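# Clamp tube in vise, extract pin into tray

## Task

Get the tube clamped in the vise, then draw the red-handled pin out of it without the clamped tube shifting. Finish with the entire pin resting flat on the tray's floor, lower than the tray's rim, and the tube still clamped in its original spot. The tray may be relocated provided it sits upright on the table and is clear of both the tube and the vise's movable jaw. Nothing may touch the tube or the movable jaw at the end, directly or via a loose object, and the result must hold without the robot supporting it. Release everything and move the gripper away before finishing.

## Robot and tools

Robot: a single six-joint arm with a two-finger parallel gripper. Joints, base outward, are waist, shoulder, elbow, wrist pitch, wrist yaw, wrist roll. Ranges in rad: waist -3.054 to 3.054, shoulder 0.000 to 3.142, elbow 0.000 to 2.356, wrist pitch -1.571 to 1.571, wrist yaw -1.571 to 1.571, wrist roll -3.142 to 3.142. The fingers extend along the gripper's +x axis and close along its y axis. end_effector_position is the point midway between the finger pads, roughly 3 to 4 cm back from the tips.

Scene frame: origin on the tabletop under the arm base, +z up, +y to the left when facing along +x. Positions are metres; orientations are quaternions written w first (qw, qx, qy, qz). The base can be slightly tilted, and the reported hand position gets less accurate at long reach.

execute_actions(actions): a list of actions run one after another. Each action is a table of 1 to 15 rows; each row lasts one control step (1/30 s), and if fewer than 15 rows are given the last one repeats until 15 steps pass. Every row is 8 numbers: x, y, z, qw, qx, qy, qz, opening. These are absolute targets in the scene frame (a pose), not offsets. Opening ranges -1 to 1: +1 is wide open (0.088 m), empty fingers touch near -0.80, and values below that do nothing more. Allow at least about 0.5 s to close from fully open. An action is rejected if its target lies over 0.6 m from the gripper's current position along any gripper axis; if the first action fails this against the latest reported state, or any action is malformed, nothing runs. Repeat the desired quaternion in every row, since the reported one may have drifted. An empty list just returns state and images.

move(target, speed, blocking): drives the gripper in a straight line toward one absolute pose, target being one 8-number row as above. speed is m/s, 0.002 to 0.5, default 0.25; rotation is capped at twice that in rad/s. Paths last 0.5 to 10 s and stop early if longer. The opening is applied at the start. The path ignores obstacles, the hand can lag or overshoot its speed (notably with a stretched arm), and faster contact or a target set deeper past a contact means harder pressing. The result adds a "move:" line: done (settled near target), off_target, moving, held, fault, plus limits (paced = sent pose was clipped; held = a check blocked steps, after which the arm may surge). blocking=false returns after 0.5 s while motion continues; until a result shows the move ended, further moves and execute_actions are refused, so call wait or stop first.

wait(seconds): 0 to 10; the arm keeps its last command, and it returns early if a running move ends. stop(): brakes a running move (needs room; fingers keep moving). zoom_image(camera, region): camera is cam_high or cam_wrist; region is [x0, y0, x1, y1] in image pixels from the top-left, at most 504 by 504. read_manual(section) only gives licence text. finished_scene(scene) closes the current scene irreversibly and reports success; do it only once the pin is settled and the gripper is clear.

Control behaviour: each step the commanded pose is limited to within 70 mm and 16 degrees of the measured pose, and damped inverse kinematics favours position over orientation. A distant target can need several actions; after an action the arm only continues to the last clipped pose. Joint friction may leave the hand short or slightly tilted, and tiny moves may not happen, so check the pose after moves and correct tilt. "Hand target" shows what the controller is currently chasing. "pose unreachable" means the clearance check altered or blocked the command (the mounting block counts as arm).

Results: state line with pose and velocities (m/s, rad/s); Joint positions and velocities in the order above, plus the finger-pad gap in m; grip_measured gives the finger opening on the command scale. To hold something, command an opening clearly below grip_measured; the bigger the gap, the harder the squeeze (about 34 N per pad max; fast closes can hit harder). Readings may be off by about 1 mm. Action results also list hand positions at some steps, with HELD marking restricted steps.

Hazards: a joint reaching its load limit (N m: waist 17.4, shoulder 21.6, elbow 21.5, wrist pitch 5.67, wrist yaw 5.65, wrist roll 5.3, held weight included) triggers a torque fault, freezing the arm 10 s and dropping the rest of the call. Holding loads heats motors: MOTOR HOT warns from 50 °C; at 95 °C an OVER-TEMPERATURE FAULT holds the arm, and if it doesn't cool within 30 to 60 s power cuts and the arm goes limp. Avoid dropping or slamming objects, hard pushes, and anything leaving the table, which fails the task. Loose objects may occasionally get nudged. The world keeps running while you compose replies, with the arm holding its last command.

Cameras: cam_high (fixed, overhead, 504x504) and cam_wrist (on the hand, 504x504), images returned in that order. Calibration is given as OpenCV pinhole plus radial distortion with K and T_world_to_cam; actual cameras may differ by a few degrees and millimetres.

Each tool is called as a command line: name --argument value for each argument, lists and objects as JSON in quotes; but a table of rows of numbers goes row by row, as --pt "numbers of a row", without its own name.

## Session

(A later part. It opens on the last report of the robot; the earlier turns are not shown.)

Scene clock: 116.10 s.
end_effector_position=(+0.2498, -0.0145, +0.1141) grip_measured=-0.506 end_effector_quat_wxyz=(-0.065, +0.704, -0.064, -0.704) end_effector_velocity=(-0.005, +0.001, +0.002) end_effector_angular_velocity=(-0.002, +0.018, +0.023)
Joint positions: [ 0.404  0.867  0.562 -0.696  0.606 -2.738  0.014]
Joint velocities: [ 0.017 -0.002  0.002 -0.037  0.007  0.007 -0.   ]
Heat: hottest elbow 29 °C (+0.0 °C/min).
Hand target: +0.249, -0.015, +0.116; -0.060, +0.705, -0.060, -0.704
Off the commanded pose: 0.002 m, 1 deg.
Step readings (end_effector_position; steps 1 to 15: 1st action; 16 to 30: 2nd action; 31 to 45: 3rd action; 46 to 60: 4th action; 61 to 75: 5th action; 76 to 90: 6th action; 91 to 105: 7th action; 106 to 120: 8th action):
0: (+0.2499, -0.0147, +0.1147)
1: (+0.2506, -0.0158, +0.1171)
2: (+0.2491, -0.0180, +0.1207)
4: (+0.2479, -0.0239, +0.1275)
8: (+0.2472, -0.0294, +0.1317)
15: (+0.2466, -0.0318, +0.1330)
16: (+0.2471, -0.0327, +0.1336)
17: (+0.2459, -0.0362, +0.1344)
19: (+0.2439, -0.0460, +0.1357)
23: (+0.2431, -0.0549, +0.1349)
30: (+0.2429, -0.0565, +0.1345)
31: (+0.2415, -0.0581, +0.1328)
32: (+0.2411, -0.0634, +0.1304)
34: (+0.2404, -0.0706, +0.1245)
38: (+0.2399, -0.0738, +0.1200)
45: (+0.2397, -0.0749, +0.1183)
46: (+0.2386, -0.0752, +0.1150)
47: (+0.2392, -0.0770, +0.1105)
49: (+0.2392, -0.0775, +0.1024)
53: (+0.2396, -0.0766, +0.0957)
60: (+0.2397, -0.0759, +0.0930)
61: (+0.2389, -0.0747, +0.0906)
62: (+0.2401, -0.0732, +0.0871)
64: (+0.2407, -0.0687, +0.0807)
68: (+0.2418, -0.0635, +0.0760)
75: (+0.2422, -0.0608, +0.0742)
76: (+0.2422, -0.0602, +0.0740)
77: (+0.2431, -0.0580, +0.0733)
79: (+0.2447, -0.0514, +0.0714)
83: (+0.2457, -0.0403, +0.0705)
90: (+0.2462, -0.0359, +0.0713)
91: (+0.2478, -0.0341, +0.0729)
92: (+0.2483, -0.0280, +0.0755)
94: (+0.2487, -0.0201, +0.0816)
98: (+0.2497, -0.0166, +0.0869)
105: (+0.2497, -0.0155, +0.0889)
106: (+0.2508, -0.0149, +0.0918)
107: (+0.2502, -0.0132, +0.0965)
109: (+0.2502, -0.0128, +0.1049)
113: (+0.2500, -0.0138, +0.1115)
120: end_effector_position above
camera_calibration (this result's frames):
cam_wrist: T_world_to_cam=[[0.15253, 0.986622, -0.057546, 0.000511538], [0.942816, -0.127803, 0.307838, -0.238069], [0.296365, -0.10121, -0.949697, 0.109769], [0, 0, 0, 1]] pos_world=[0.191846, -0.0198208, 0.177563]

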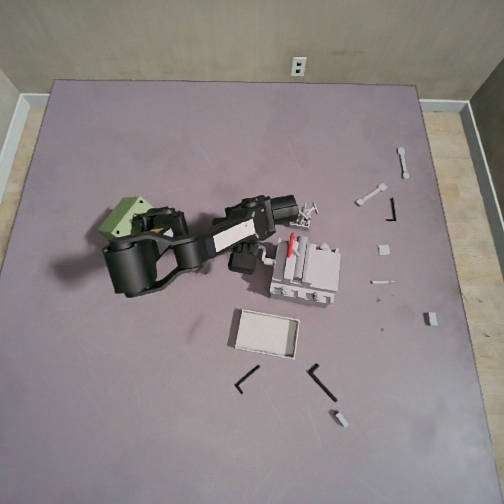

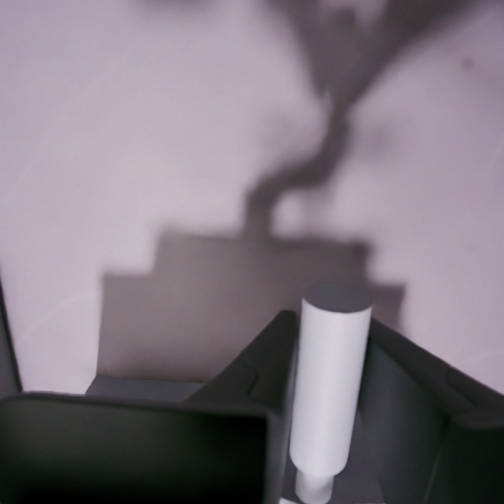

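Still a gap; another full turn.

execute_actions --actions '[[[0.246,-0.033,0.135,0.06,-0.705,0.06,0.705,-0.9]],[[0.242,-0.059,0.134,0.06,-0.705,0.06,0.705,-0.9]],[[0.239,-0.076,0.116,0.06,-0.705,0.06,0.705,-0.9]],[[0.239,-0.076,0.09,0.06,-0.705,0.06,0.705,-0.9]],[[0.242,-0.058,0.072,0.06,-0.705,0.06,0.705,-0.9]],[[0.246,-0.033,0.072,0.06,-0.705,0.06,0.705,-0.9]],[[0.249,-0.015,0.09,0.06,-0.705,0.06,0.705,-0.9]],[[0.249,-0.015,0.116,0.06,-0.705,0.06,0.705,-0.9]]]'

Scene clock: 124.60 s.
end_effector_position=(+0.2498, -0.0145, +0.1142) grip_measured=-0.506 end_effector_quat_wxyz=(-0.065, +0.704, -0.064, -0.704) end_effector_velocity=(-0.003, -0.002, +0.003) end_effector_angular_velocity=(-0.006, +0.013, -0.019)
Joint positions: [ 0.404  0.867  0.562 -0.696  0.606 -2.738  0.014]
Joint velocities: [ 0.007 -0.007  0.007 -0.037  0.007  0.037 -0.   ]
Heat: hottest elbow 29 °C (-1.0 °C/min).
Hand target: +0.249, -0.015, +0.116; -0.060, +0.705, -0.060, -0.704
Off the commanded pose: 0.002 m, 1 deg.
Step readings (end_effector_position; steps 1 to 15: 1st action; 16 to 30: 2nd action; 31 to 45: 3rd action; 46 to 60: 4th action; 61 to 75: 5th action; 76 to 90: 6th action; 91 to 105: 7th action; 106 to 120: 8th action):
0: (+0.2498, -0.0147, +0.1145)
1: (+0.2505, -0.0159, +0.1169)
2: (+0.2491, -0.0179, +0.1206)
4: (+0.2479, -0.0239, +0.1275)
8: (+0.2472, -0.0294, +0.1317)
15: (+0.2466, -0.0318, +0.1330)
16: (+0.2470, -0.0327, +0.1335)
17: (+0.2459, -0.0363, +0.1344)
19: (+0.2439, -0.0460, +0.1357)
23: (+0.2431, -0.0550, +0.1349)
30: (+0.2429, -0.0565, +0.1345)
31: (+0.2415, -0.0580, +0.1329)
32: (+0.2412, -0.0633, +0.1304)
34: (+0.2404, -0.0706, +0.1245)
38: (+0.2399, -0.0739, +0.1199)
45: (+0.2397, -0.0749, +0.1183)
46: (+0.2386, -0.0752, +0.1150)
47: (+0.2392, -0.0770, +0.1105)
49: (+0.2392, -0.0775, +0.1024)
53: (+0.2395, -0.0766, +0.0957)
60: (+0.2398, -0.0759, +0.0930)
61: (+0.2389, -0.0748, +0.0906)
62: (+0.2401, -0.0731, +0.0871)
64: (+0.2409, -0.0687, +0.0809)
68: (+0.2417, -0.0636, +0.0760)
75: (+0.2422, -0.0608, +0.0741)
76: (+0.2421, -0.0601, +0.0739)
77: (+0.2432, -0.0579, +0.0733)
79: (+0.2446, -0.0514, +0.0713)
83: (+0.2458, -0.0404, +0.0705)
90: (+0.2462, -0.0359, +0.0713)
91: (+0.2478, -0.0340, +0.0729)
92: (+0.2483, -0.0280, +0.0755)
94: (+0.2487, -0.0201, +0.0816)
98: (+0.2496, -0.0166, +0.0868)
105: (+0.2497, -0.0155, +0.0888)
106: (+0.2507, -0.0149, +0.0917)
107: (+0.2502, -0.0132, +0.0965)
109: (+0.2502, -0.0128, +0.1049)
113: (+0.2499, -0.0138, +0.1115)
120: end_effector_position above
camera_calibration (this result's frames):
cam_wrist: T_world_to_cam=[[0.152762, 0.986593, -0.0574318, 0.000466036], [0.942694, -0.128029, 0.308117, -0.238129], [0.296633, -0.101209, -0.949613, 0.109728], [0, 0, 0, 1]] pos_world=[0.191862, -0.0198416, 0.177597]

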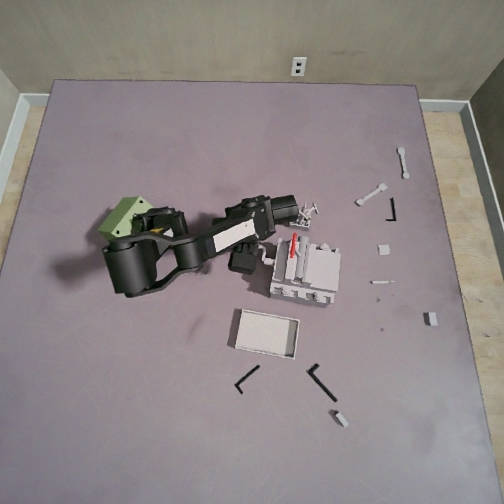

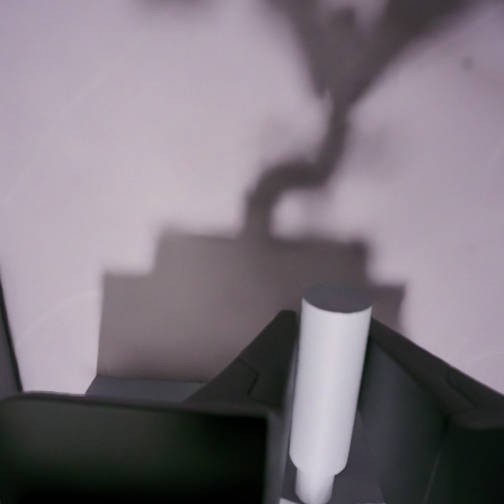

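execute_actions --actions '[[[0.246,-0.033,0.135,0.06,-0.705,0.06,0.705,-0.9]],[[0.242,-0.059,0.134,0.06,-0.705,0.06,0.705,-0.9]],[[0.239,-0.076,0.116,0.06,-0.705,0.06,0.705,-0.9]],[[0.239,-0.076,0.09,0.06,-0.705,0.06,0.705,-0.9]]]'

Scene clock: 133.90 s.
end_effector_position=(+0.2400, -0.0773, +0.1007) grip_measured=-0.523 end_effector_quat_wxyz=(-0.057, +0.705, -0.074, -0.703) end_effector_velocity=(-0.004, -0.001, -0.008) end_effector_angular_velocity=(-0.011, +0.026, +0.006)
Joint positions: [-0.056  0.716  0.511 -0.605  0.343 -3.143  0.013]
Joint velocities: [-0.012  0.032 -0.012  0.022  0.007 -0.007 -0.   ]
Heat: hottest elbow 29 °C (-1.0 °C/min).
Hand target: +0.238, -0.076, +0.091; -0.061, +0.700, -0.076, -0.707
Off the commanded pose: 0.011 m, 2 deg.
joint sent to its limit — the command would take joint 6 (wrist roll) past its lower limit, so that joint was sent only as far as its limit.
Step readings (end_effector_position; steps 1 to 15: 1st action; 16 to 30: 2nd action; 31 to 45: 3rd action; 46 to 60: 4th action):
0: (+0.2499, -0.0147, +0.1147)
1: (+0.2505, -0.0158, +0.1169)
2: (+0.2491, -0.0179, +0.1205)
4: (+0.2480, -0.0238, +0.1275)
8: (+0.2471, -0.0294, +0.1316)
15: (+0.2466, -0.0318, +0.1330)
16: (+0.2470, -0.0326, +0.1335)
17: (+0.2460, -0.0361, +0.1344)
19: (+0.2440, -0.0451, +0.1357)
23: (+0.2439, -0.0504, +0.1359)
30: (+0.2436, -0.0519, +0.1356)
31: (+0.2422, -0.0525, +0.1344)
32: (+0.2416, -0.0568, +0.1332)
34: (+0.2405, -0.0648, +0.1292)
38: (+0.2395, -0.0700, +0.1242)
45: (+0.2394, -0.0719, +0.1222)
46: (+0.2391, -0.0722, +0.1194)
47: (+0.2405, -0.0739, +0.1150)
49: (+0.2399, -0.0757, +0.1098)
53: (+0.2398, -0.0769, +0.1041)
60: end_effector_position above
camera_calibration (this result's frames):
cam_wrist: T_world_to_cam=[[0.154363, 0.984612, -0.0819259, 0.0650368], [0.942031, -0.12167, 0.312689, -0.232553], [0.297909, -0.125444, -0.946316, 0.0910468], [0, 0, 0, 1]] pos_world=[0.18191, -0.0809094, 0.164204]

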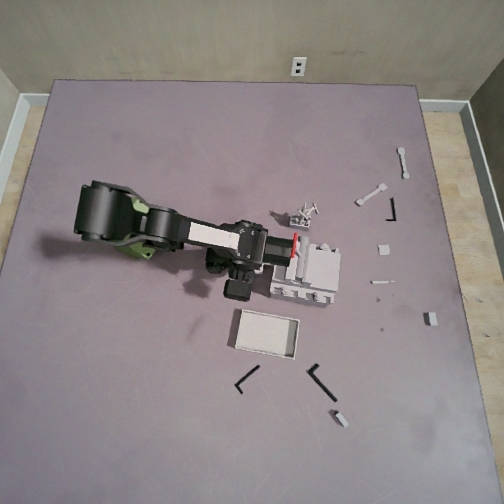

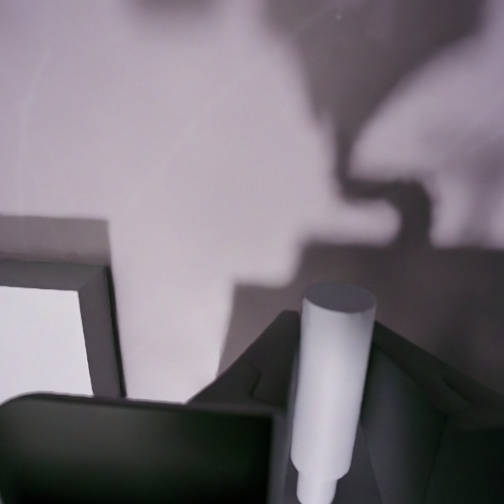

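execute_actions --actions '[[[0.24,-0.077,0.098,0.06,-0.705,0.06,0.705,0.2]]]'

move --target '[0.25,-0.07,0.22,0.06,-0.705,0.06,0.705,1]'

move --target '[0.31,-0.05,0.255,0.542,-0.457,0.542,0.457,1]' --speed 0.5

move --target '[0.37,-0.05,0.255,0.542,-0.457,0.542,0.457,1]'

Scene clock: 140.07 s.
end_effector_position=(+0.2396, -0.0762, +0.0984) grip_measured=+0.192 end_effector_quat_wxyz=(-0.060, +0.702, -0.073, -0.706) end_effector_velocity=(-0.003, +0.002, +0.001) end_effector_angular_velocity=(+0.012, +0.014, +0.014)
Joint positions: [-0.06   0.73   0.511 -0.599  0.335 -3.14   0.048]
Joint velocities: [ 0.002 -0.002  0.002 -0.022 -0.007 -0.007  0.004]
Heat: hottest elbow 29 °C (+0.0 °C/min).
Hand target: +0.240, -0.076, +0.098; -0.061, +0.701, -0.073, -0.707
Off the commanded pose: 0.001 m, 1 deg.
joint sent to its limit — the command would take joint 6 (wrist roll) past its lower limit, so that joint was sent only as far as its limit.
Step readings (end_effector_position):
0: (+0.2399, -0.0773, +0.0995)
1: (+0.2399, -0.0773, +0.0995)
2: (+0.2400, -0.0774, +0.0996)
4: (+0.2423, -0.0769, +0.0987)
8: (+0.2401, -0.0763, +0.0984)
15: end_effector_position above
camera_calibration (this result's frames):
cam_wrist: T_world_to_cam=[[0.156607, 0.984682, -0.0766535, 0.0627339], [0.944151, -0.126475, 0.304275, -0.231317], [0.28992, -0.120024, -0.949495, 0.0917231], [0, 0, 0, 1]] pos_world=[0.181982, -0.0800197, 0.162284]

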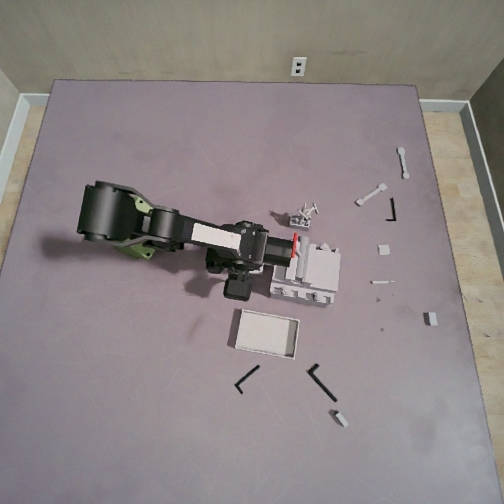

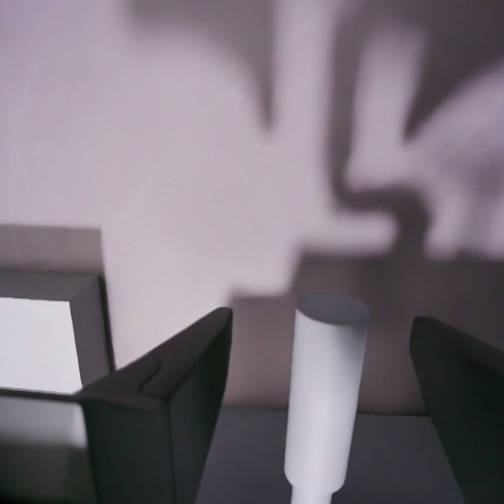

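Scene clock: 141.27 s.
end_effector_position=(+0.2489, -0.0700, +0.2188) grip_measured=+0.989 end_effector_quat_wxyz=(-0.059, +0.704, -0.060, -0.705) end_effector_velocity=(-0.004, +0.001, +0.000) end_effector_angular_velocity=(-0.006, +0.018, +0.013)
Joint positions: [ 0.644  0.681  0.916 -1.405  0.72  -2.483  0.087]
Joint velocities: [ 0.027  0.012  0.002 -0.037  0.007  0.037 -0.   ]
Heat: hottest elbow 29 °C (+0.0 °C/min).
Hand target: +0.251, -0.070, +0.220; -0.059, +0.705, -0.060, -0.704
Off the commanded pose: 0.002 m, 0 deg.
move: done
camera_calibration (this result's frames):
cam_wrist: T_world_to_cam=[[0.13753, 0.988726, -0.0592109, 0.0656829], [0.944859, -0.113022, 0.307355, -0.275939], [0.297198, -0.0982165, -0.949751, 0.203894], [0, 0, 0, 1]] pos_world=[0.191094, -0.0761038, 0.282349]

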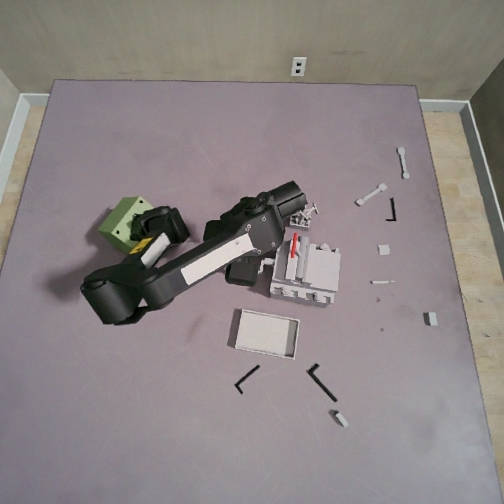

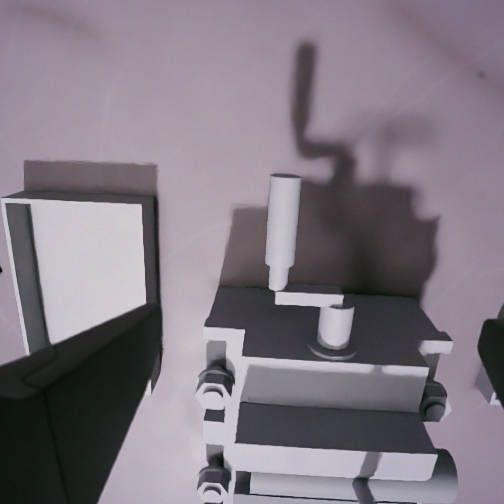

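Scene clock: 143.43 s.
end_effector_position=(+0.3085, -0.0509, +0.2540) grip_measured=+0.989 end_effector_quat_wxyz=(+0.540, -0.455, +0.541, +0.457) end_effector_velocity=(-0.003, -0.002, -0.001) end_effector_angular_velocity=(-0.016, +0.010, -0.002)
Joint positions: [ 0.777  0.968  1.233 -1.551  0.764 -0.741  0.087]
Joint velocities: [ 0.002  0.002 -0.002 -0.022  0.007  0.022 -0.   ]
Heat: hottest elbow 29 °C (+0.0 °C/min).
Hand target: +0.310, -0.050, +0.255; +0.541, -0.456, +0.540, +0.456
Off the commanded pose: 0.002 m, 0 deg.
move: done
camera_calibration (this result's frames):
cam_wrist: T_world_to_cam=[[0.988607, -0.137845, -0.060459, -0.278912], [-0.112952, -0.944875, 0.307331, -0.0569201], [-0.0994902, -0.297, -0.94968, 0.333695], [0, 0, 0, 1]] pos_world=[0.302504, 0.00687851, 0.317534]

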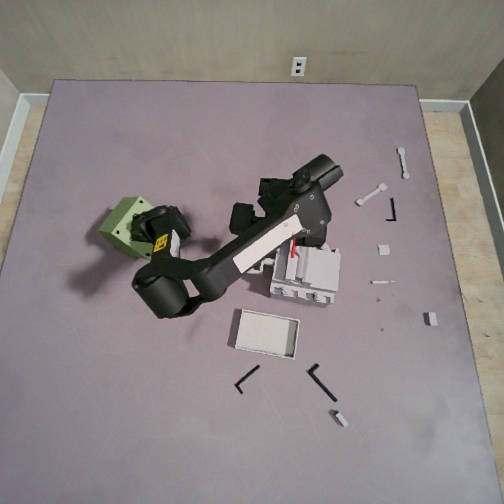

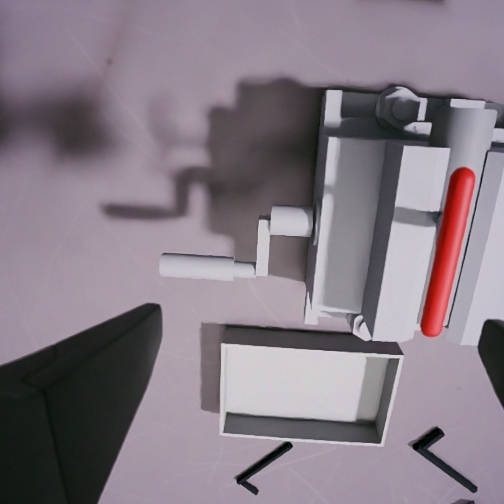

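Scene clock: 144.30 s.
end_effector_position=(+0.3678, -0.0512, +0.2557) grip_measured=+0.989 end_effector_quat_wxyz=(+0.542, -0.456, +0.540, +0.455) end_effector_velocity=(-0.004, +0.003, +0.001) end_effector_angular_velocity=(+0.026, +0.028, +0.017)
Joint positions: [ 0.609  1.132  1.458 -1.464  0.707 -0.954  0.087]
Joint velocities: [-0.002  0.002  0.007 -0.022 -0.037 -0.007 -0.   ]
Heat: hottest elbow 29 °C (+0.0 °C/min).
Hand target: +0.370, -0.050, +0.255; +0.540, -0.456, +0.541, +0.456
Off the commanded pose: 0.003 m, 0 deg.
move: done
camera_calibration (this result's frames):
cam_wrist: T_world_to_cam=[[0.98859, -0.13974, -0.0562306, -0.338643], [-0.116048, -0.944566, 0.307129, -0.049781], [-0.0960317, -0.2971, -0.950005, 0.339954], [0, 0, 0, 1]] pos_world=[0.361648, 0.00665686, 0.319205]

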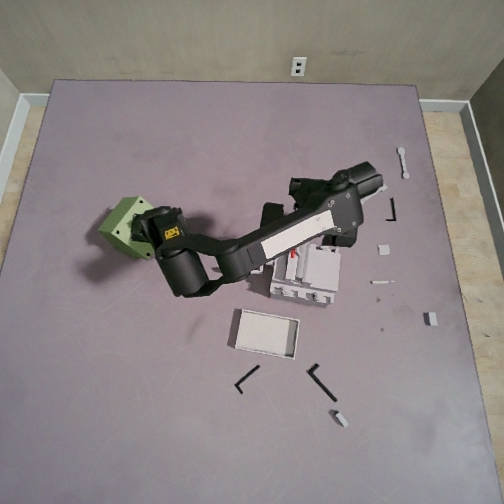

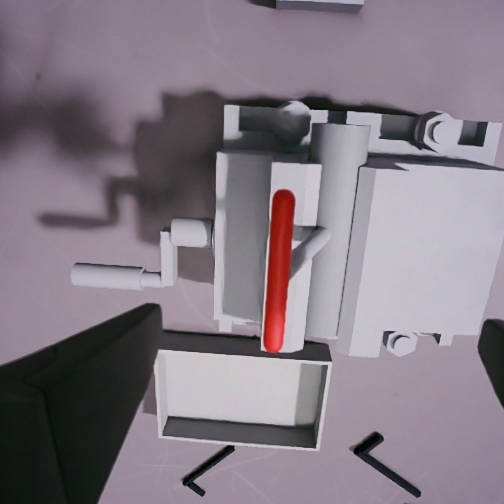

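move --target '[0.342,-0.041,0.235,0.607,-0.535,0.464,0.362,0.2]' --speed 0.2

move --target '[0.359,-0.044,0.18,0.607,-0.535,0.464,0.362,0.2]' --speed 0.08

move --target '[0.359,-0.044,0.18,0.607,-0.535,0.464,0.362,-1]'

move --target '[0.349,-0.042,0.212,0.607,-0.535,0.464,0.362,-1]' --speed 0.015

Scene clock: 153.90 s.
end_effector_position=(+0.3439, -0.0412, +0.2357) grip_measured=+0.200 end_effector_quat_wxyz=(+0.608, -0.532, +0.466, +0.361) end_effector_velocity=(-0.001, +0.002, -0.001) end_effector_angular_velocity=(+0.009, -0.007, +0.013)
Joint positions: [ 0.756  0.853  1.008 -1.041  0.959 -1.046  0.049]
Joint velocities: [ 0.002 -0.012 -0.017  0.022 -0.007 -0.022 -0.   ]
Heat: hottest elbow 30 °C (+1.0 °C/min).
Hand target: +0.342, -0.041, +0.235; +0.607, -0.535, +0.464, +0.362
Off the commanded pose: 0.002 m, 0 deg.
move: done
camera_calibration (this result's frames):
cam_wrist: T_world_to_cam=[[0.956125, -0.145746, 0.254134, -0.376975], [-0.222828, -0.924965, 0.307877, 0.00033824], [0.190193, -0.350997, -0.916858, 0.213159], [0, 0, 0, 1]] pos_world=[0.319969, 0.0201884, 0.291135]

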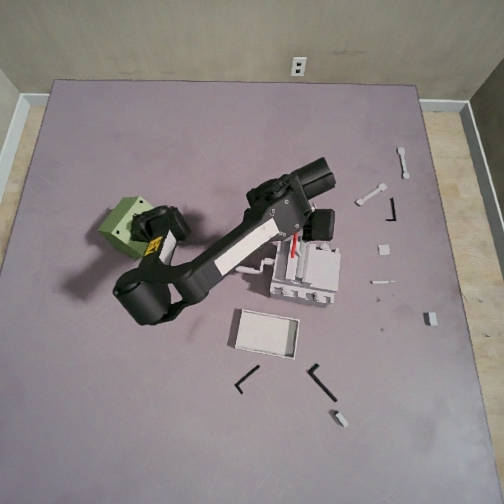

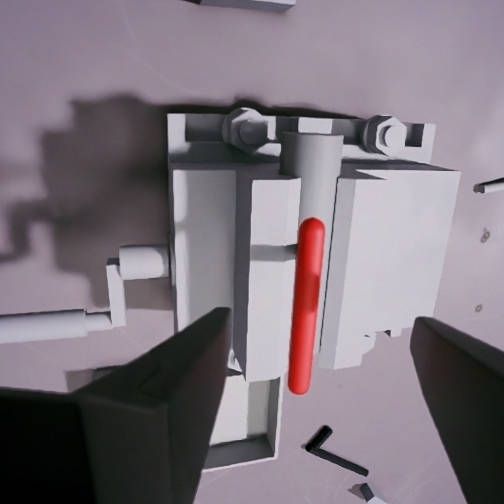

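Scene clock: 155.00 s.
end_effector_position=(+0.3613, -0.0462, +0.1848) grip_measured=+0.200 end_effector_quat_wxyz=(+0.613, -0.533, +0.462, +0.356) end_effector_velocity=(+0.001, +0.001, -0.001) end_effector_angular_velocity=(+0.010, -0.008, +0.009)
Joint positions: [ 0.444  0.853  0.852 -0.618  0.73  -1.377  0.049]
Joint velocities: [-0.012 -0.002 -0.007  0.022 -0.022 -0.022 -0.   ]
Heat: hottest elbow 30 °C (+1.0 °C/min).
Hand target: +0.359, -0.044, +0.180; +0.607, -0.534, +0.464, +0.362
Off the commanded pose: 0.006 m, 1 deg.
move: done
camera_calibration (this result's frames):
cam_wrist: T_world_to_cam=[[0.951217, -0.151765, 0.268614, -0.382602], [-0.232682, -0.924614, 0.301576, 0.0200535], [0.202596, -0.349366, -0.914821, 0.156668], [0, 0, 0, 1]] pos_world=[0.336864, 0.0152106, 0.240048]

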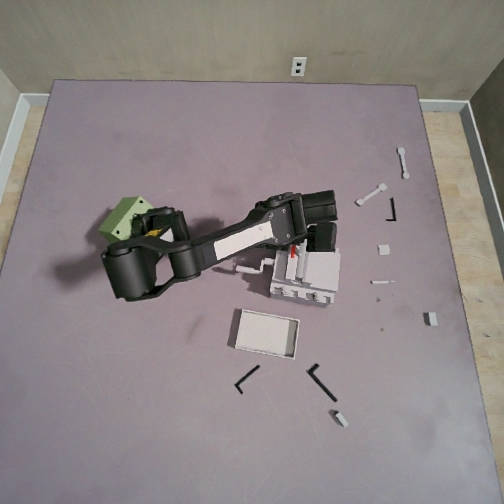

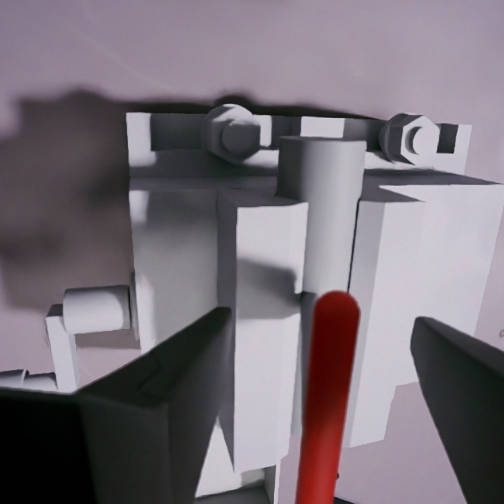

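Scene clock: 155.70 s.
end_effector_position=(+0.3609, -0.0460, +0.1845) grip_measured=-0.651 end_effector_quat_wxyz=(+0.612, -0.533, +0.462, +0.357) end_effector_velocity=(-0.002, +0.000, -0.001) end_effector_angular_velocity=(+0.002, +0.007, +0.012)
Joint positions: [ 0.444  0.853  0.851 -0.619  0.729 -1.379  0.007]
Joint velocities: [-0.002 -0.002 -0.002 -0.007 -0.007 -0.007 -0.   ]
Heat: hottest elbow 30 °C (+1.0 °C/min).
Hand target: +0.359, -0.044, +0.180; +0.607, -0.535, +0.464, +0.362
Off the commanded pose: 0.005 m, 1 deg.
move: done
camera_calibration (this result's frames):
cam_wrist: T_world_to_cam=[[0.951932, -0.149302, 0.26746, -0.382054], [-0.230018, -0.925049, 0.302285, 0.019119], [0.202282, -0.349276, -0.914925, 0.156661], [0, 0, 0, 1]] pos_world=[0.336397, 0.0153622, 0.239738]

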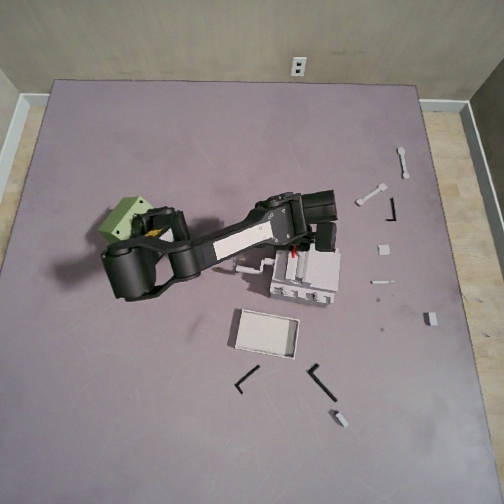

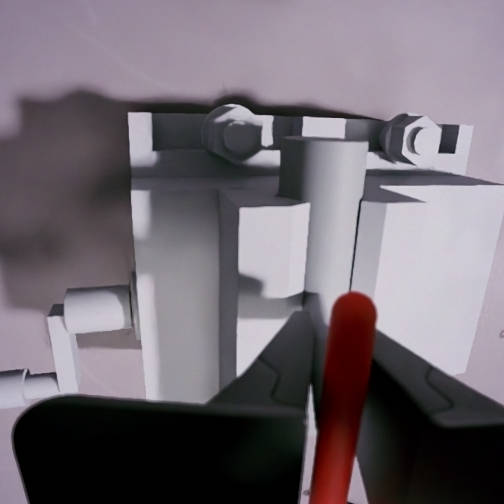

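Scene clock: 157.93 s.
end_effector_position=(+0.3510, -0.0427, +0.2101) grip_measured=-0.646 end_effector_quat_wxyz=(+0.605, -0.537, +0.467, +0.357) end_effector_velocity=(-0.006, -0.000, +0.001) end_effector_angular_velocity=(-0.007, +0.021, +0.030)
Joint positions: [ 0.602  0.842  0.918 -0.816  0.866 -1.232  0.007]
Joint velocities: [ 0.017 -0.002  0.007 -0.051  0.007  0.007 -0.001]
Heat: hottest elbow 30 °C (+1.0 °C/min).
Hand target: +0.349, -0.042, +0.212; +0.607, -0.535, +0.464, +0.362
Off the commanded pose: 0.003 m, 1 deg.
move: done
camera_calibration (this result's frames):
cam_wrist: T_world_to_cam=[[0.955135, -0.142922, 0.259403, -0.378163], [-0.224333, -0.920965, 0.318587, 0.00697307], [0.193368, -0.362487, -0.911708, 0.185072], [0, 0, 0, 1]] pos_world=[0.326974, 0.0194604, 0.264606]

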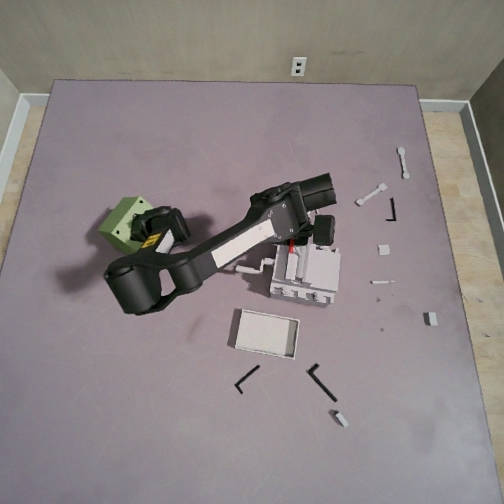

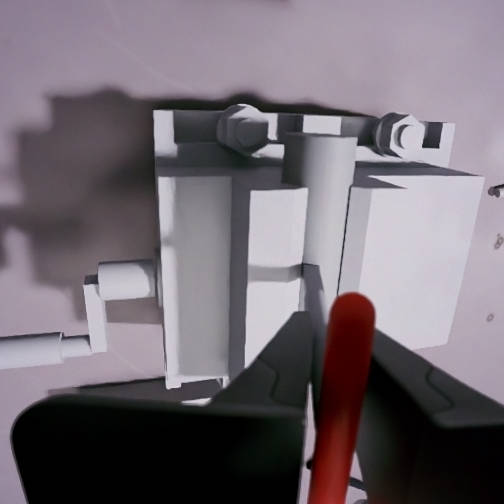

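move --target '[0.338,-0.04,0.245,0.607,-0.535,0.464,0.362,-1]' --speed 0.025

move --target '[0.34,-0.21,0.24,0.607,-0.535,0.464,0.362,-1]' --speed 0.15

move --target '[0.292,-0.217,0.13,0.665,-0.612,0.354,0.242,-1]' --speed 0.15

move --target '[0.292,-0.217,0.092,0.665,-0.612,0.354,0.242,-1]' --speed 0.05

Scene clock: 166.47 s.
end_effector_position=(+0.3363, -0.0404, +0.2433) grip_measured=-0.651 end_effector_quat_wxyz=(+0.605, -0.535, +0.464, +0.363) end_effector_velocity=(-0.006, +0.002, -0.001) end_effector_angular_velocity=(+0.009, +0.031, +0.029)
Joint positions: [ 0.833  0.858  1.026 -1.147  1.006 -0.943  0.007]
Joint velocities: [ 0.012  0.007  0.007 -0.051 -0.022  0.022 -0.   ]
Heat: hottest elbow 30 °C (+1.0 °C/min).
Hand target: +0.338, -0.040, +0.245; +0.607, -0.535, +0.463, +0.362
Off the commanded pose: 0.002 m, 0 deg.
move: done
camera_calibration (this result's frames):
cam_wrist: T_world_to_cam=[[0.95753, -0.136475, 0.253991, -0.371597], [-0.214515, -0.925799, 0.311255, -0.00653511], [0.192666, -0.352521, -0.915756, 0.220641], [0, 0, 0, 1]] pos_world=[0.311903, 0.0210167, 0.29847]

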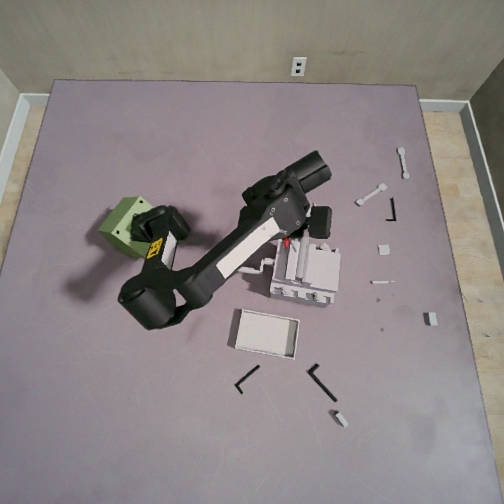

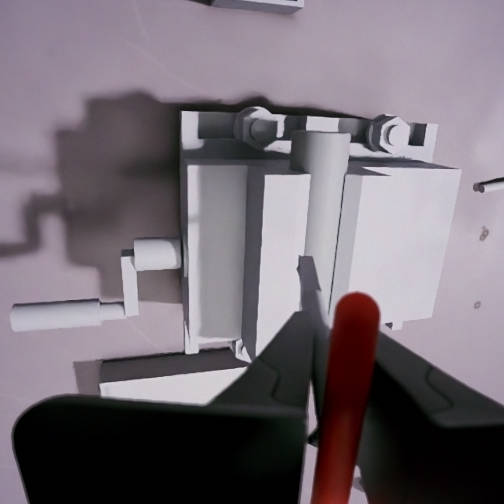

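Scene clock: 168.17 s.
end_effector_position=(+0.3374, -0.2075, +0.2403) grip_measured=-0.651 end_effector_quat_wxyz=(+0.608, -0.533, +0.465, +0.361) end_effector_velocity=(-0.005, +0.004, -0.002) end_effector_angular_velocity=(+0.030, +0.016, +0.019)
Joint positions: [-0.867  0.768  1.168 -0.908 -0.419 -2.056  0.007]
Joint velocities: [-0.022  0.007  0.002 -0.037 -0.037 -0.037 -0.   ]
Heat: hottest elbow 30 °C (+1.0 °C/min).
Hand target: +0.339, -0.210, +0.241; +0.608, -0.533, +0.465, +0.362
Off the commanded pose: 0.004 m, 0 deg.
move: done
camera_calibration (this result's frames):
cam_wrist: T_world_to_cam=[[0.956258, -0.144136, 0.254548, -0.396018], [-0.221349, -0.925441, 0.307512, -0.156849], [0.191246, -0.350405, -0.916865, 0.160003], [0, 0, 0, 1]] pos_world=[0.313378, -0.146169, 0.29574]

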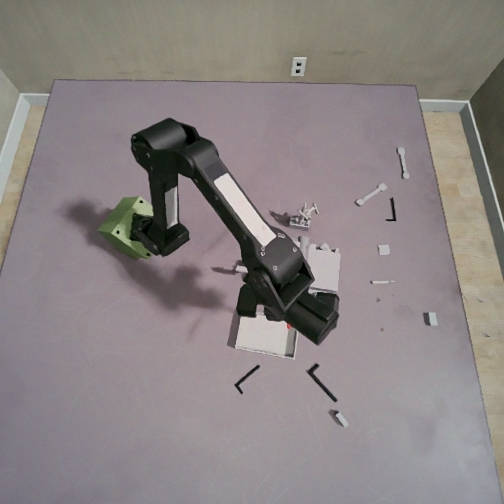

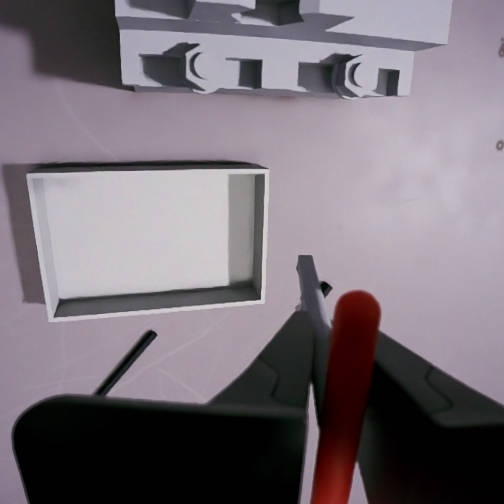

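Scene clock: 169.93 s.
end_effector_position=(+0.2950, -0.2178, +0.1336) grip_measured=-0.650 end_effector_quat_wxyz=(+0.662, -0.617, +0.350, +0.241) end_effector_velocity=(-0.001, +0.005, -0.003) end_effector_angular_velocity=(+0.013, -0.008, +0.020)
Joint positions: [-1.058  0.779  0.428  0.235 -0.761 -1.9    0.007]
Joint velocities: [ 0.002  0.007 -0.017  0.022 -0.022 -0.007 -0.   ]
Heat: hottest elbow 30 °C (+1.0 °C/min).
Hand target: +0.292, -0.217, +0.130; +0.665, -0.611, +0.354, +0.242
Off the commanded pose: 0.005 m, 1 deg.
move: done
camera_calibration (this result's frames):
cam_wrist: T_world_to_cam=[[0.792252, -0.099, 0.602109, -0.317994], [-0.319994, -0.907589, 0.271819, -0.105142], [0.519558, -0.40802, -0.750719, -0.0649129], [0, 0, 0, 1]] pos_world=[0.252013, -0.153393, 0.171315]

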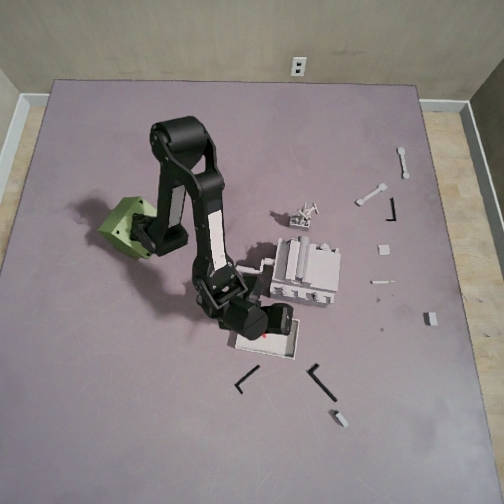

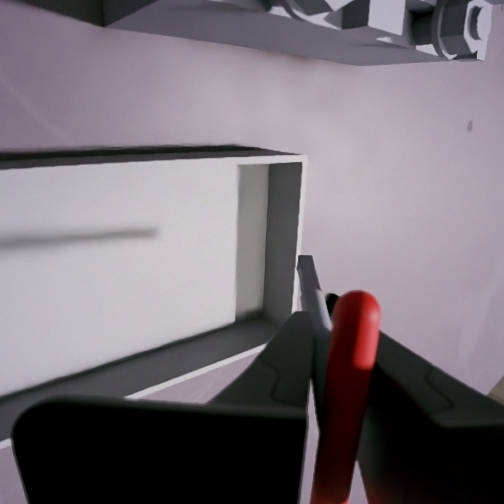

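Scene clock: 171.10 s.
end_effector_position=(+0.2940, -0.2190, +0.0958) grip_measured=-0.650 end_effector_quat_wxyz=(+0.662, -0.617, +0.351, +0.240) end_effector_velocity=(+0.001, -0.001, +0.000) end_effector_angular_velocity=(-0.010, -0.009, +0.012)
Joint positions: [-0.982  0.967  0.376  0.484 -0.683 -1.888  0.007]
Joint velocities: [-0.002  0.007 -0.002  0.022 -0.007 -0.007 -0.   ]
Heat: hottest elbow 30 °C (+1.0 °C/min).
Hand target: +0.292, -0.217, +0.092; +0.665, -0.612, +0.354, +0.242
Off the commanded pose: 0.005 m, 1 deg.
move: done
camera_calibration (this result's frames):
cam_wrist: T_world_to_cam=[[0.792293, -0.0998974, 0.601907, -0.29477], [-0.322032, -0.906374, 0.273463, -0.0955598], [0.518234, -0.410496, -0.750284, -0.0935287], [0, 0, 0, 1]] pos_world=[0.251241, -0.154453, 0.133383]

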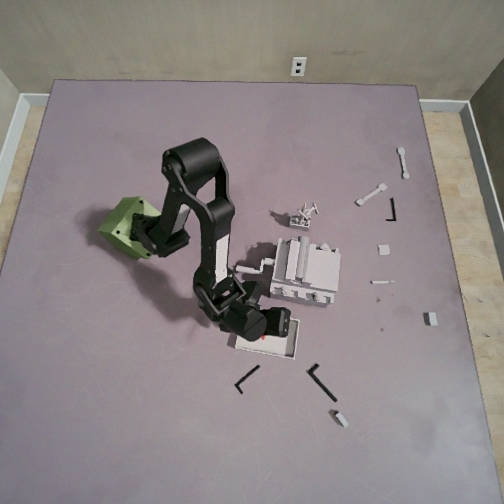

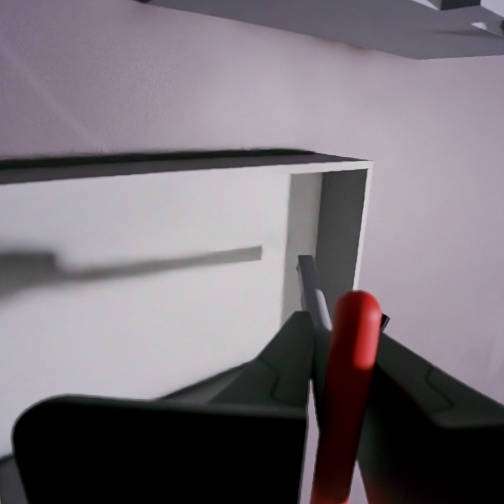

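move --target '[0.296,-0.217,0.08,0.665,-0.612,0.354,0.242,-1]' --speed 0.03

execute_actions --actions '[[[0.296,-0.217,0.08,0.665,-0.612,0.354,0.242,-0.45]],[[0.298,-0.217,0.076,0.665,-0.612,0.354,0.242,0]],[[0.3,-0.217,0.072,0.665,-0.612,0.354,0.242,0.5]],[[0.3,-0.217,0.07,0.665,-0.612,0.354,0.242,1]]]'

move --target '[0.285,-0.215,0.068,0.607,-0.535,0.464,0.362,1]' --speed 0.08

Scene clock: 176.93 s.
end_effector_position=(+0.2975, -0.2187, +0.0833) grip_measured=-0.650 end_effector_quat_wxyz=(+0.662, -0.617, +0.352, +0.240) end_effector_velocity=(-0.002, -0.002, -0.002) end_effector_angular_velocity=(-0.016, +0.011, -0.007)
Joint positions: [-0.945  1.037  0.375  0.557 -0.645 -1.882  0.007]
Joint velocities: [ 0.002  0.007 -0.002  0.007  0.022 -0.007 -0.   ]
Heat: hottest elbow 30 °C (+1.0 °C/min).
Hand target: +0.296, -0.217, +0.080; +0.665, -0.612, +0.354, +0.242
Off the commanded pose: 0.004 m, 1 deg.
move: done
camera_calibration (this result's frames):
cam_wrist: T_world_to_cam=[[0.792707, -0.101465, 0.601099, -0.290351], [-0.32296, -0.906201, 0.272941, -0.0904421], [0.517022, -0.410493, -0.751121, -0.104102], [0, 0, 0, 1]] pos_world=[0.254777, -0.154152, 0.121022]

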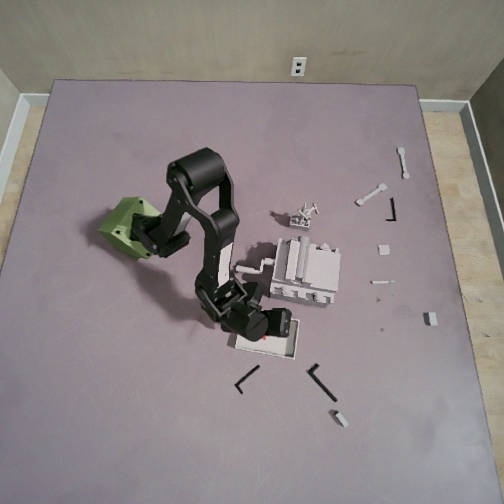

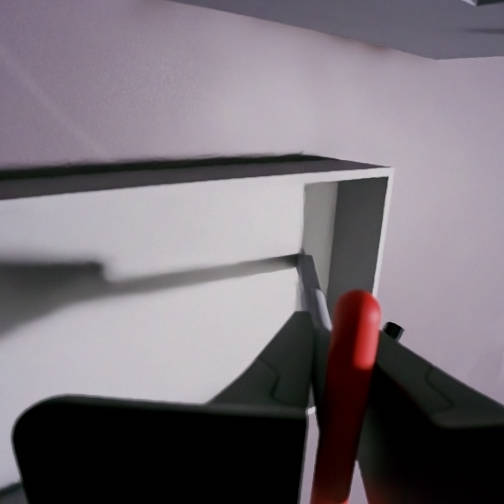

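Scene clock: 178.93 s.
end_effector_position=(+0.2998, -0.2173, +0.0722) grip_measured=+0.986 end_effector_quat_wxyz=(+0.663, -0.615, +0.353, +0.241) end_effector_velocity=(+0.001, +0.002, +0.002) end_effector_angular_velocity=(-0.006, -0.011, +0.031)
Joint positions: [-0.914  1.098  0.375  0.615 -0.615 -1.877  0.087]
Joint velocities: [-0.002 -0.002 -0.002  0.007 -0.022 -0.022  0.001]
Heat: hottest elbow 30 °C (+1.0 °C/min).
Hand target: +0.300, -0.217, +0.070; +0.665, -0.612, +0.354, +0.242
Off the commanded pose: 0.002 m, 0 deg.
Step readings (end_effector_position; steps 1 to 15: 1st action; 16 to 30: 2nd action; 31 to 45: 3rd action; 46 to 60: 4th action):
0: (+0.2975, -0.2187, +0.0833)
1: (+0.2975, -0.2187, +0.0832)
2: (+0.2975, -0.2187, +0.0832)
4: (+0.2976, -0.2188, +0.0833)
8: (+0.2977, -0.2187, +0.0833)
15: (+0.2978, -0.2187, +0.0833)
16: (+0.2981, -0.2190, +0.0829)
17: (+0.2985, -0.2188, +0.0820)
19: (+0.2983, -0.2179, +0.0800)
23: (+0.2985, -0.2180, +0.0789)
30: (+0.2985, -0.2180, +0.0787)
31: (+0.2990, -0.2183, +0.0783)
32: (+0.2994, -0.2181, +0.0774)
34: (+0.2992, -0.2171, +0.0753)
38: (+0.2994, -0.2170, +0.0741)
45: (+0.2995, -0.2171, +0.0740)
46: (+0.2997, -0.2173, +0.0738)
47: (+0.2999, -0.2174, +0.0736)
49: (+0.2997, -0.2172, +0.0726)
53: (+0.2998, -0.2172, +0.0723)
60: end_effector_position above
camera_calibration (this result's frames):
cam_wrist: T_world_to_cam=[[0.79423, -0.10496, 0.598483, -0.286365], [-0.323486, -0.906818, 0.270254, -0.0851366], [0.51435, -0.408245, -0.754175, -0.111584], [0, 0, 0, 1]] pos_world=[0.257292, -0.152814, 0.110239]

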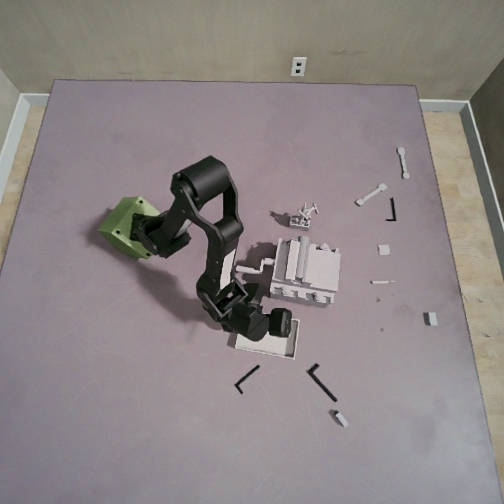

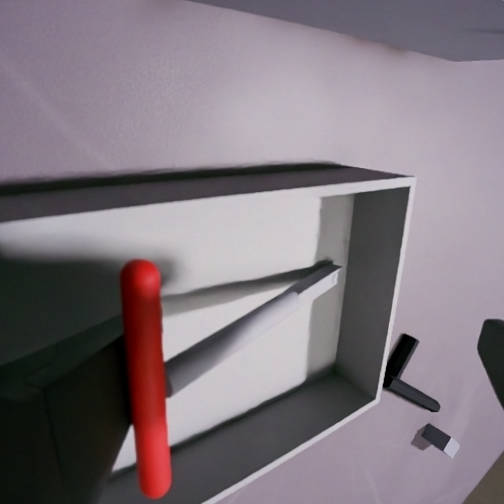

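Scene clock: 181.60 s.
end_effector_position=(+0.2826, -0.2142, +0.0672) grip_measured=+0.989 end_effector_quat_wxyz=(+0.608, -0.532, +0.465, +0.361) end_effector_velocity=(-0.004, +0.001, -0.000) end_effector_angular_velocity=(+0.009, +0.025, -0.003)
Joint positions: [-0.852  1.027  0.611 -0.089 -0.406 -2.047  0.087]
Joint velocities: [-0.002 -0.002  0.007 -0.037  0.007 -0.007 -0.   ]
Heat: hottest elbow 30 °C (+1.0 °C/min).
Hand target: +0.285, -0.215, +0.068; +0.606, -0.535, +0.464, +0.362
Off the commanded pose: 0.003 m, 0 deg.
move: done
camera_calibration (this result's frames):
cam_wrist: T_world_to_cam=[[0.956119, -0.145463, 0.254315, -0.300706], [-0.222517, -0.925209, 0.307369, -0.121489], [0.190584, -0.350471, -0.916978, 0.00958044], [0, 0, 0, 1]] pos_world=[0.258652, -0.152787, 0.122601]

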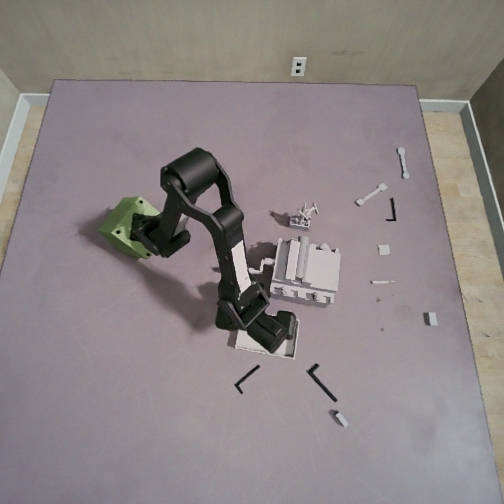

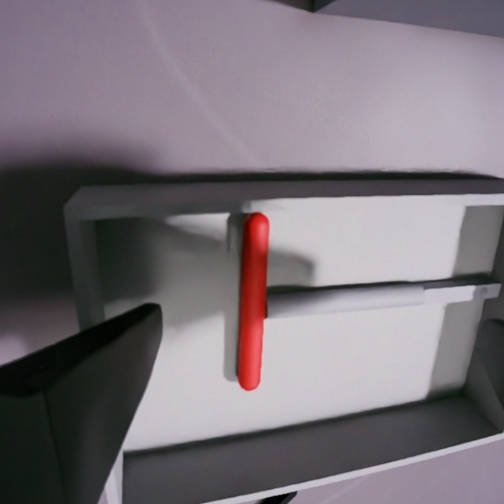

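move --target '[0.275,-0.23,0.2,0.607,-0.535,0.464,0.362,1]'

finished_scene --scene 2

Scene clock: 186.07 s.
end_effector_position=(+0.2749, -0.2275, +0.1998) grip_measured=+0.989 end_effector_quat_wxyz=(+0.607, -0.535, +0.464, +0.361) end_effector_velocity=(-0.002, +0.001, -0.000) end_effector_angular_velocity=(+0.011, +0.001, +0.015)
Joint positions: [-1.271  0.766  0.926 -0.814 -0.76  -2.324  0.087]
Joint velocities: [-0.017  0.007  0.002 -0.022 -0.022 -0.037 -0.   ]
Heat: hottest elbow 30 °C (+1.0 °C/min).
Hand target: +0.275, -0.230, +0.200; +0.607, -0.534, +0.464, +0.361
Off the commanded pose: 0.003 m, 0 deg.
move: done
camera_calibration (this result's frames):
cam_wrist: T_world_to_cam=[[0.955997, -0.139692, 0.257983, -0.328368], [-0.218791, -0.925309, 0.309733, -0.177803], [0.195447, -0.352548, -0.915156, 0.125822], [0, 0, 0, 1]] pos_world=[0.250426, -0.166035, 0.254932]

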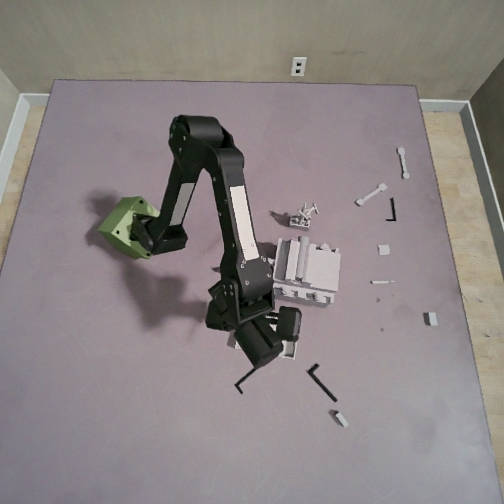

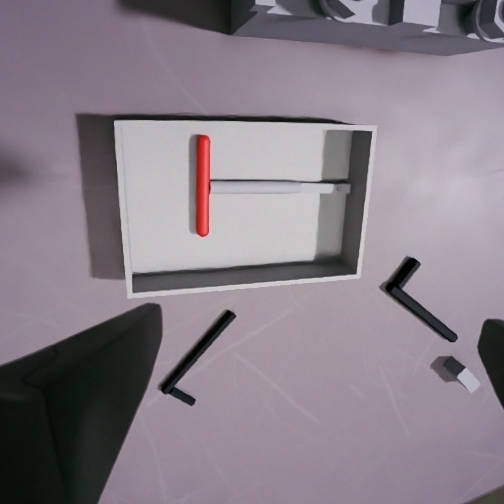

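The scene is finished: the task was done.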